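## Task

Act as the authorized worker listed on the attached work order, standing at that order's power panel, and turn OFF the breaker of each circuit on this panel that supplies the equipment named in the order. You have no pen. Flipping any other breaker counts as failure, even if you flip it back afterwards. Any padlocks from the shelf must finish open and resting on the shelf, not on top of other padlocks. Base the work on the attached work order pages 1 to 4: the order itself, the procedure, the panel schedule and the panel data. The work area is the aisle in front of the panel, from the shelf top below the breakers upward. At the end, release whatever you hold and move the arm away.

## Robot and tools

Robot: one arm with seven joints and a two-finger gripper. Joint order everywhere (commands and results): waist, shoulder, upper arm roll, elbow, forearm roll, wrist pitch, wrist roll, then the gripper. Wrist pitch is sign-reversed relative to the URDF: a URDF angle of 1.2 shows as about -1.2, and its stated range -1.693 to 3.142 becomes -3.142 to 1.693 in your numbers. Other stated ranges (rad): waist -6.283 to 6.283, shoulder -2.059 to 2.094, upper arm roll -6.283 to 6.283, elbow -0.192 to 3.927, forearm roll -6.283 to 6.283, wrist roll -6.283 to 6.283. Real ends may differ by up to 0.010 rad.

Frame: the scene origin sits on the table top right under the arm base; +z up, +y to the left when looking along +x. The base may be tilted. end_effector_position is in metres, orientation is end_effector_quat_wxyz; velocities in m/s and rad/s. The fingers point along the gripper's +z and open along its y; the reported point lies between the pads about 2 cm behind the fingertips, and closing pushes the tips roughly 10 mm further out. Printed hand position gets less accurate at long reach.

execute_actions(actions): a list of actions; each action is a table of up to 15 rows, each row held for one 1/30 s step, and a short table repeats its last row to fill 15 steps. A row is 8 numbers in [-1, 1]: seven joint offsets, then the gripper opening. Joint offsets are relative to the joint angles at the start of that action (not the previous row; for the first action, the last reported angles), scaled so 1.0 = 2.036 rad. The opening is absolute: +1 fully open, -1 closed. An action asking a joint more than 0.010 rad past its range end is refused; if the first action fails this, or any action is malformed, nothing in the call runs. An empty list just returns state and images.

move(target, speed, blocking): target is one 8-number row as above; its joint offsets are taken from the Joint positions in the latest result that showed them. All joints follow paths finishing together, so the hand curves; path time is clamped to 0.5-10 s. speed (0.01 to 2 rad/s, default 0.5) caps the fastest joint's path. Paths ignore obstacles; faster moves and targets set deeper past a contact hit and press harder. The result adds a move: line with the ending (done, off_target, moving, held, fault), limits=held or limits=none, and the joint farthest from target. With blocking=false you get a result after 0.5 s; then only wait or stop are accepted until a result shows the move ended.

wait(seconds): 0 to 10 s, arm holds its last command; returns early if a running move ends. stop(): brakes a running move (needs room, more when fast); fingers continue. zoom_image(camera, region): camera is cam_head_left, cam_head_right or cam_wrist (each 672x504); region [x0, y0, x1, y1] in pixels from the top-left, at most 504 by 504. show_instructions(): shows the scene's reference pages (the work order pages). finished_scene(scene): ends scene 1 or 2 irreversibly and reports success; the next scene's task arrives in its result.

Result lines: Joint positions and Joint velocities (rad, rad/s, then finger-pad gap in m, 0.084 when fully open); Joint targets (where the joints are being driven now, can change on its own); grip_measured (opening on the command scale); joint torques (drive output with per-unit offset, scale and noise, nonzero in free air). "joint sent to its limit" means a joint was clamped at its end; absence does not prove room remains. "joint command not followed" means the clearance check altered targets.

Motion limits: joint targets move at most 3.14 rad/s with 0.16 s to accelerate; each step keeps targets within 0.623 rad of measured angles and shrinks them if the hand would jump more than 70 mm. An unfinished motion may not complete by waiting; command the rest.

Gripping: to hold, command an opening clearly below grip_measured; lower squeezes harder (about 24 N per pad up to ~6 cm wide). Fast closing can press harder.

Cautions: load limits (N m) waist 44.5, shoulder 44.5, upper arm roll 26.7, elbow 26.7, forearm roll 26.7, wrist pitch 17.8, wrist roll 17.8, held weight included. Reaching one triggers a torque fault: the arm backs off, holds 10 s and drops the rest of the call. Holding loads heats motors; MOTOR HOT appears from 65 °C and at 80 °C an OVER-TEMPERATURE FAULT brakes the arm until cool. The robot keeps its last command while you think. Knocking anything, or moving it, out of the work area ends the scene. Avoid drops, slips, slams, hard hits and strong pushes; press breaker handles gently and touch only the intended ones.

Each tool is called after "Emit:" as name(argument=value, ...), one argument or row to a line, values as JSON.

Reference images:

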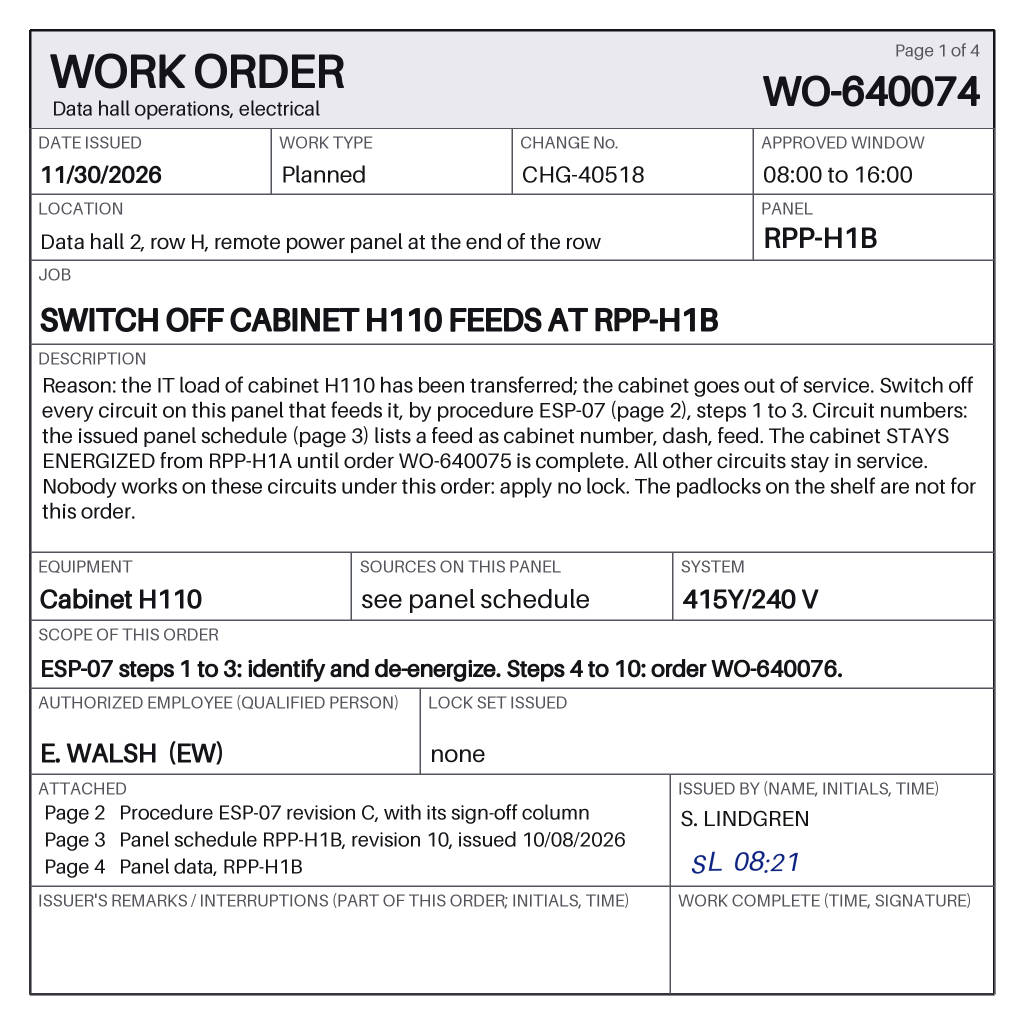

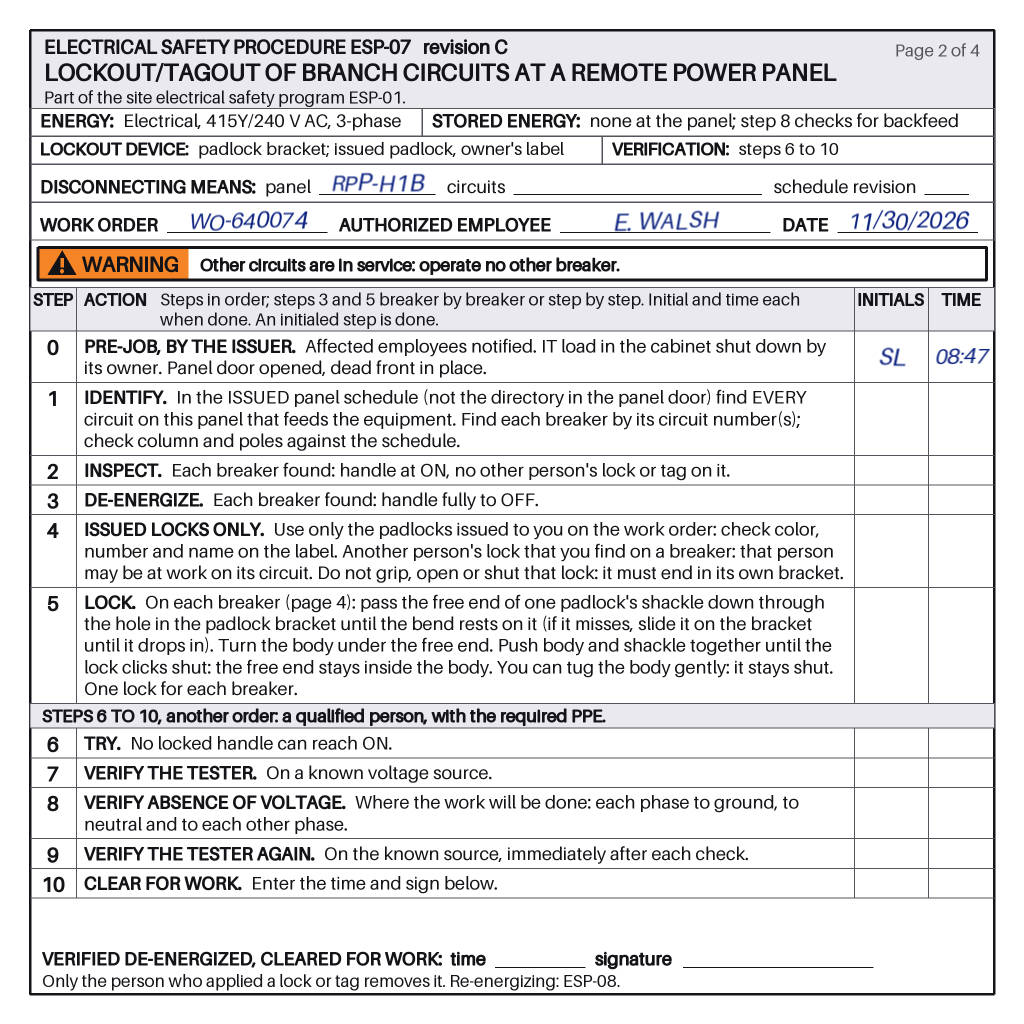

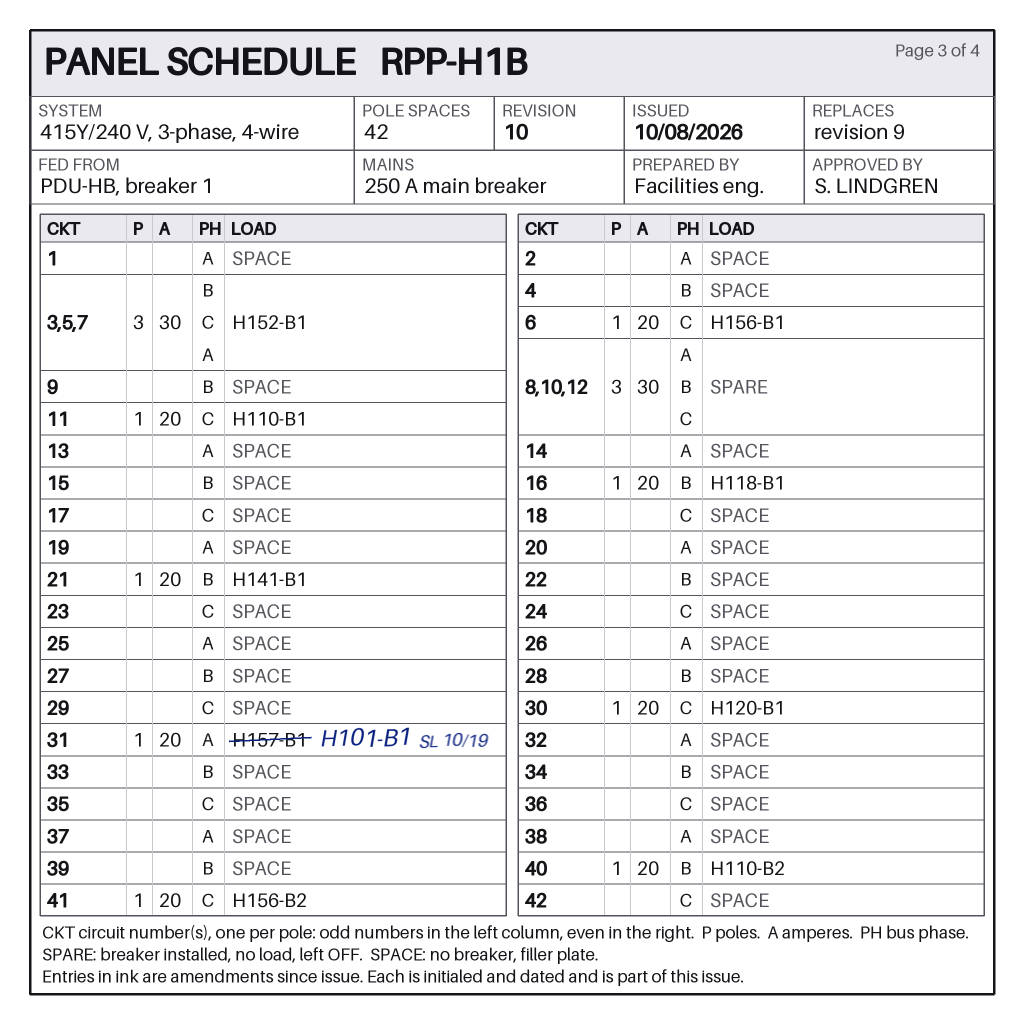

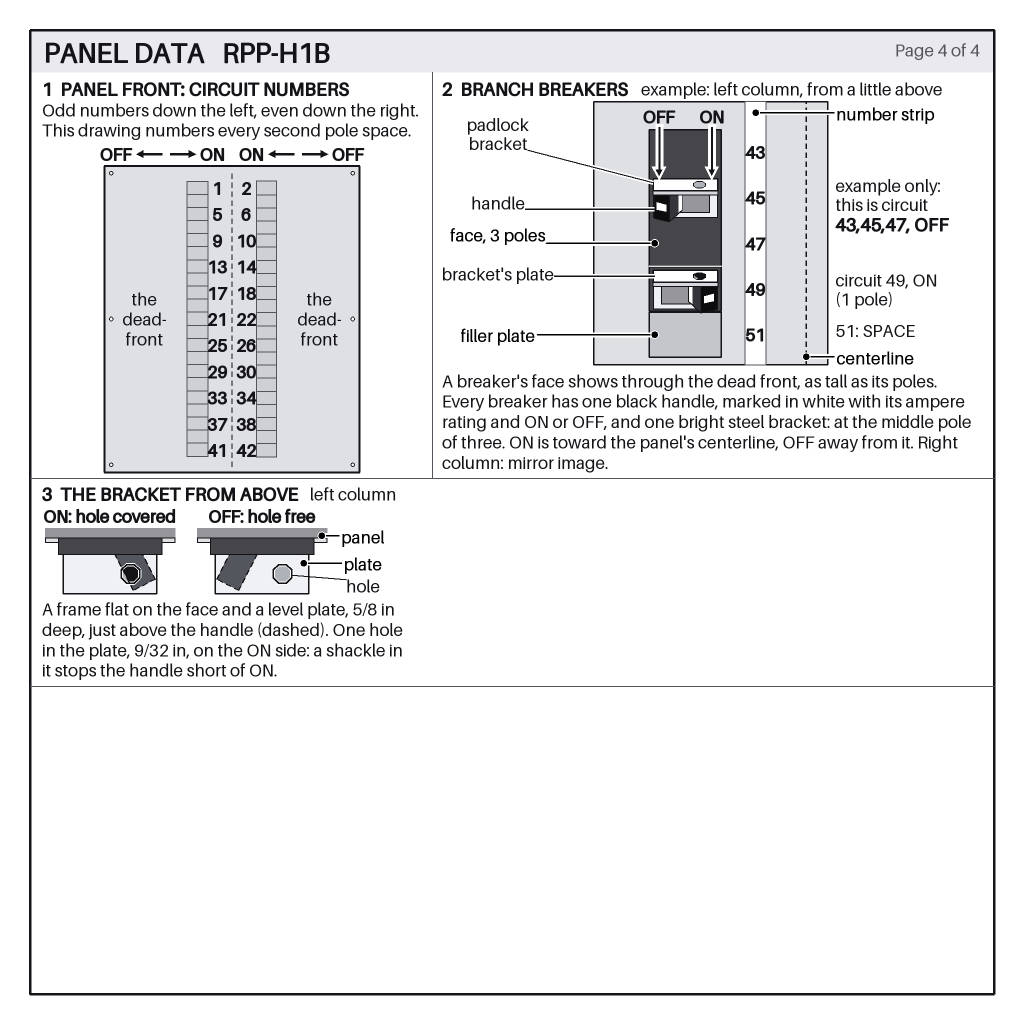

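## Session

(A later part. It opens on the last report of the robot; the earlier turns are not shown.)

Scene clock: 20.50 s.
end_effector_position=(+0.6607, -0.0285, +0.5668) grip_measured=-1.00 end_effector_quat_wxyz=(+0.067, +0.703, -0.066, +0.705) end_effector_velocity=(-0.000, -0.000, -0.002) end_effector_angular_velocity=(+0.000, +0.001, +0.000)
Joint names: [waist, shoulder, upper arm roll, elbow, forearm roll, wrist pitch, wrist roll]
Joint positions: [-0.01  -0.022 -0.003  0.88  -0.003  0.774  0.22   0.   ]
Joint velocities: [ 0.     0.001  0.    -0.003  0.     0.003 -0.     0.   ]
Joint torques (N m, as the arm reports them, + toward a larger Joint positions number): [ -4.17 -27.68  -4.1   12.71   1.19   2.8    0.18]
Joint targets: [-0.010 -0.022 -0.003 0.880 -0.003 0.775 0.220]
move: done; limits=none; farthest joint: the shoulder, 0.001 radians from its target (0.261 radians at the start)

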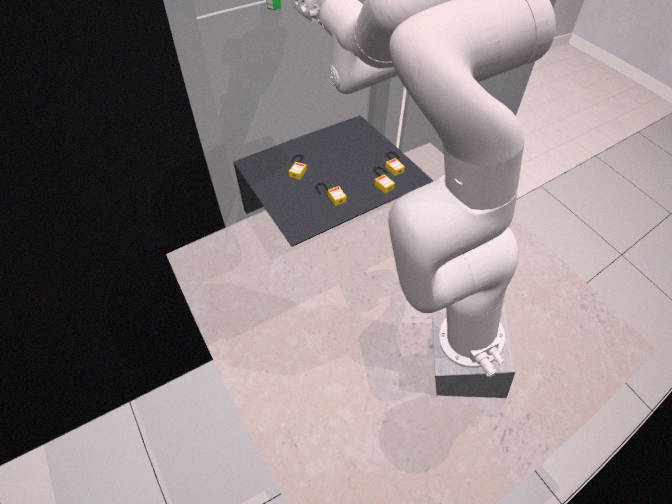

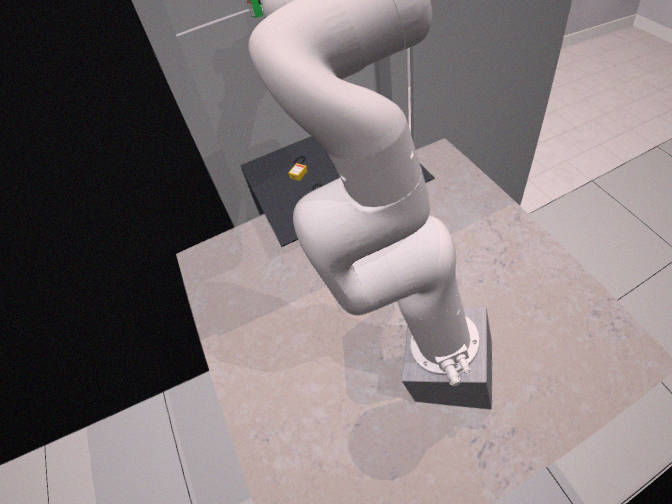

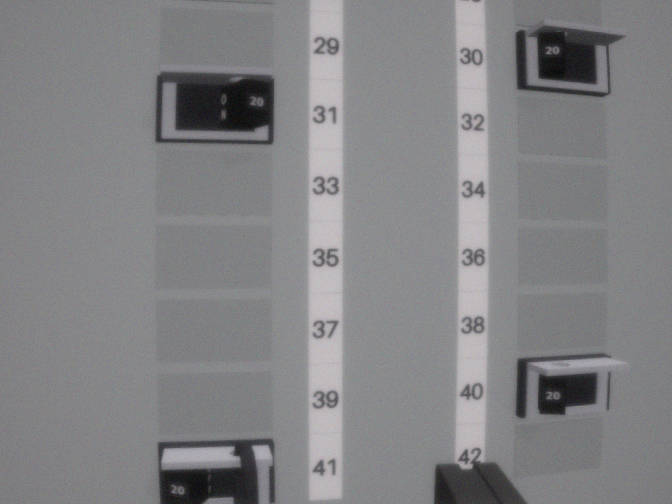

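Emit:
move(
  target=[-0.007,0.1115,0,0.147,0,-0.036,0,-1],
  speed=0.2,
)

Scene clock: 22.83 s.
end_effector_position=(+0.7327, -0.0524, +0.5664) grip_measured=-1.00 end_effector_quat_wxyz=(+0.073, +0.702, -0.070, +0.705) end_effector_velocity=(+0.001, +0.000, +0.000) end_effector_angular_velocity=(-0.000, -0.001, +0.000)
Joint names: [waist, shoulder, upper arm roll, elbow, forearm roll, wrist pitch, wrist roll]
Joint positions: [-0.024  0.205 -0.003  1.179 -0.003  0.701  0.22   0.   ]
Joint velocities: [ 0.     0.002 -0.     0.003 -0.     0.     0.     0.   ]
Joint torques (N m, as the arm reports them, + toward a larger Joint positions number): [ -5.52 -34.35  -4.15  12.92   1.09   2.53   0.06]
Joint targets: [-0.024 0.205 -0.003 1.179 -0.003 0.701 0.220]
move: done; limits=none; farthest joint: the wrist pitch, 0.001 radians from its target (0.074 radians at the start)

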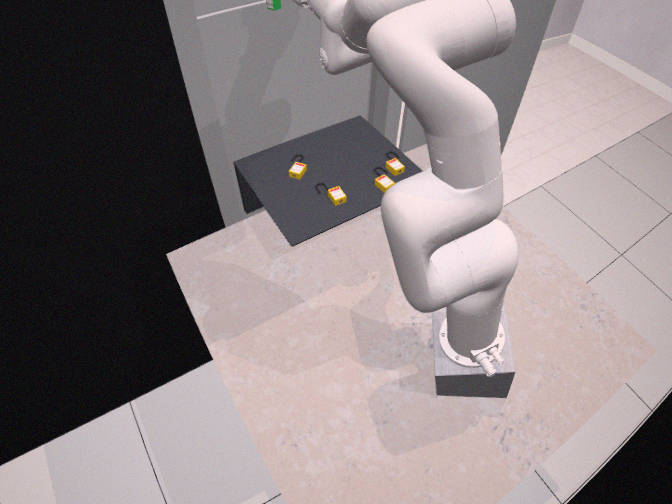

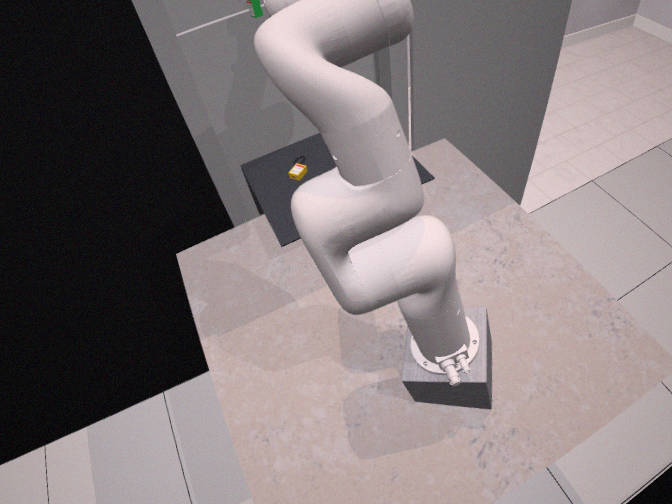

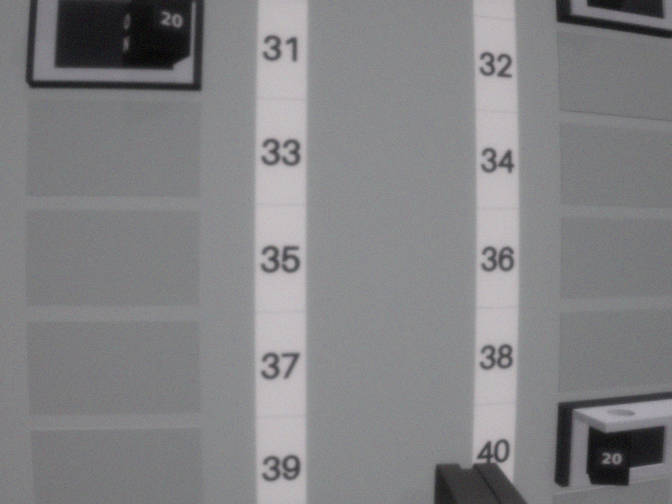

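Emit:
move(
  target=[-0.0275,0.0156,0,0.0164,0,-0.001,0,-1],
  speed=0.05,
)

Scene clock: 24.87 s.
end_effector_position=(+0.7321, -0.0923, +0.5710) grip_measured=-1.00 end_effector_quat_wxyz=(+0.095, +0.696, -0.087, +0.707) end_effector_velocity=(+0.001, +0.003, -0.001) end_effector_angular_velocity=(+0.000, +0.001, +0.006)
Joint names: [waist, shoulder, upper arm roll, elbow, forearm roll, wrist pitch, wrist roll]
Joint positions: [-0.081  0.236 -0.003  1.212 -0.003  0.699  0.22   0.   ]
Joint velocities: [ 0.003 -0.     0.002  0.    -0.001 -0.    -0.     0.   ]
Joint torques (N m, as the arm reports them, + toward a larger Joint positions number): [ -6.17 -35.44  -4.1   12.84   1.22   2.73   0.27]
Joint targets: [-0.080 0.236 -0.003 1.212 -0.003 0.699 0.220]
move: done; limits=none; farthest joint: the waist, 0.001 radians from its target (0.056 radians at the start)

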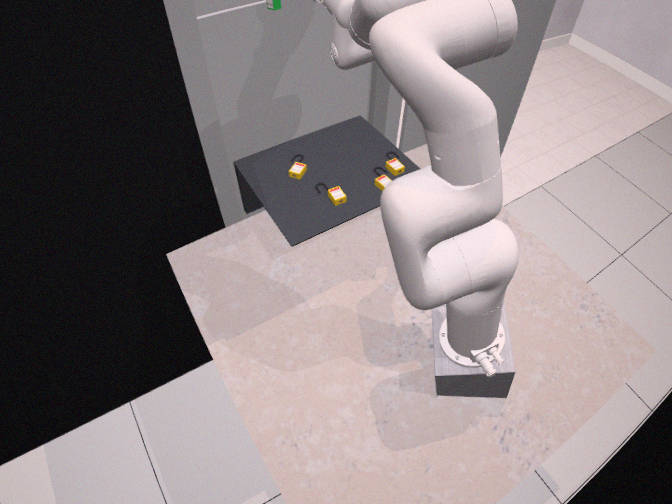

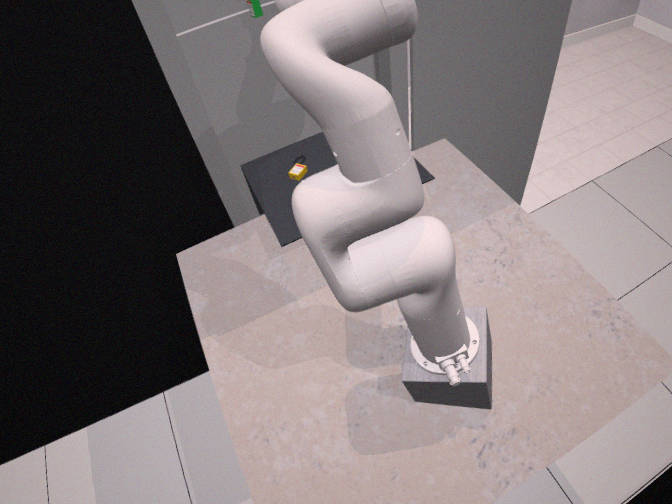

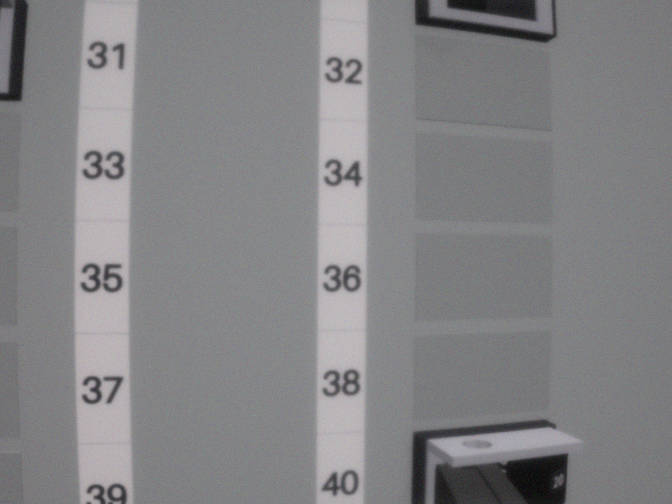

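Emit:
move(
  target=[0,-0.2,0,-0.23,0,0.03,0,-1],
  speed=0.4,
)

Scene clock: 26.73 s.
end_effector_position=(+0.6122, -0.0565, +0.5868) grip_measured=-1.00 end_effector_quat_wxyz=(+0.094, +0.696, -0.088, +0.707) end_effector_velocity=(-0.001, -0.000, +0.001) end_effector_angular_velocity=(-0.001, -0.001, -0.001)
Joint names: [waist, shoulder, upper arm roll, elbow, forearm roll, wrist pitch, wrist roll]
Joint positions: [-0.081 -0.17  -0.003  0.744 -0.003  0.76   0.22   0.   ]
Joint velocities: [-0.001 -0.003  0.    -0.002 -0.     0.001 -0.     0.   ]
Joint torques (N m, as the arm reports them, + toward a larger Joint positions number): [ -3.37 -22.83  -3.78  12.71   1.02   2.69   0.31]
Joint targets: [-0.081 -0.171 -0.003 0.744 -0.003 0.760 0.220]
move: done; limits=none; farthest joint: the shoulder, 0.001 radians from its target (0.407 radians at the start)

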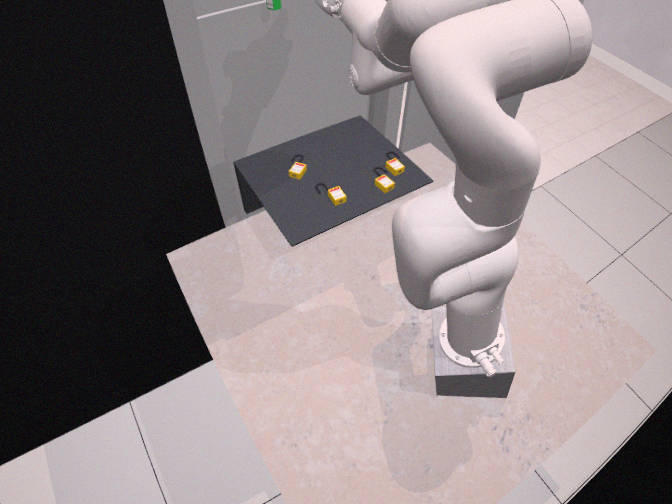

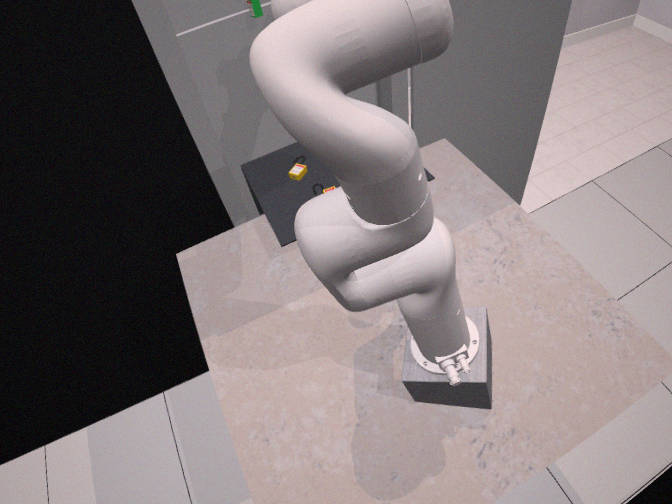

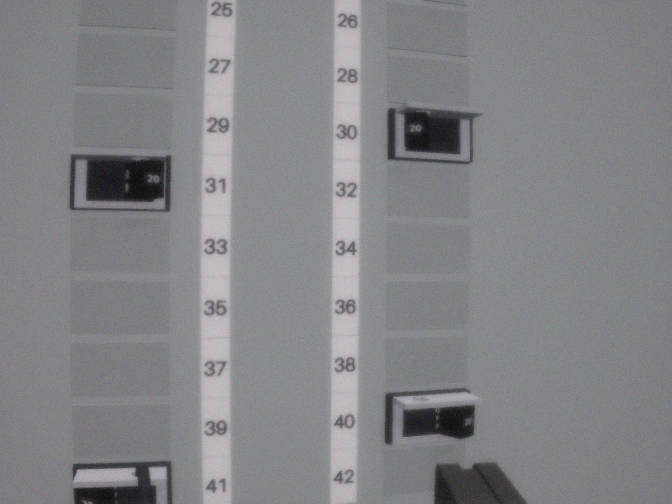

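Emit:
finished_scene(
  scene=1,
)

The scene is finished: the task was done.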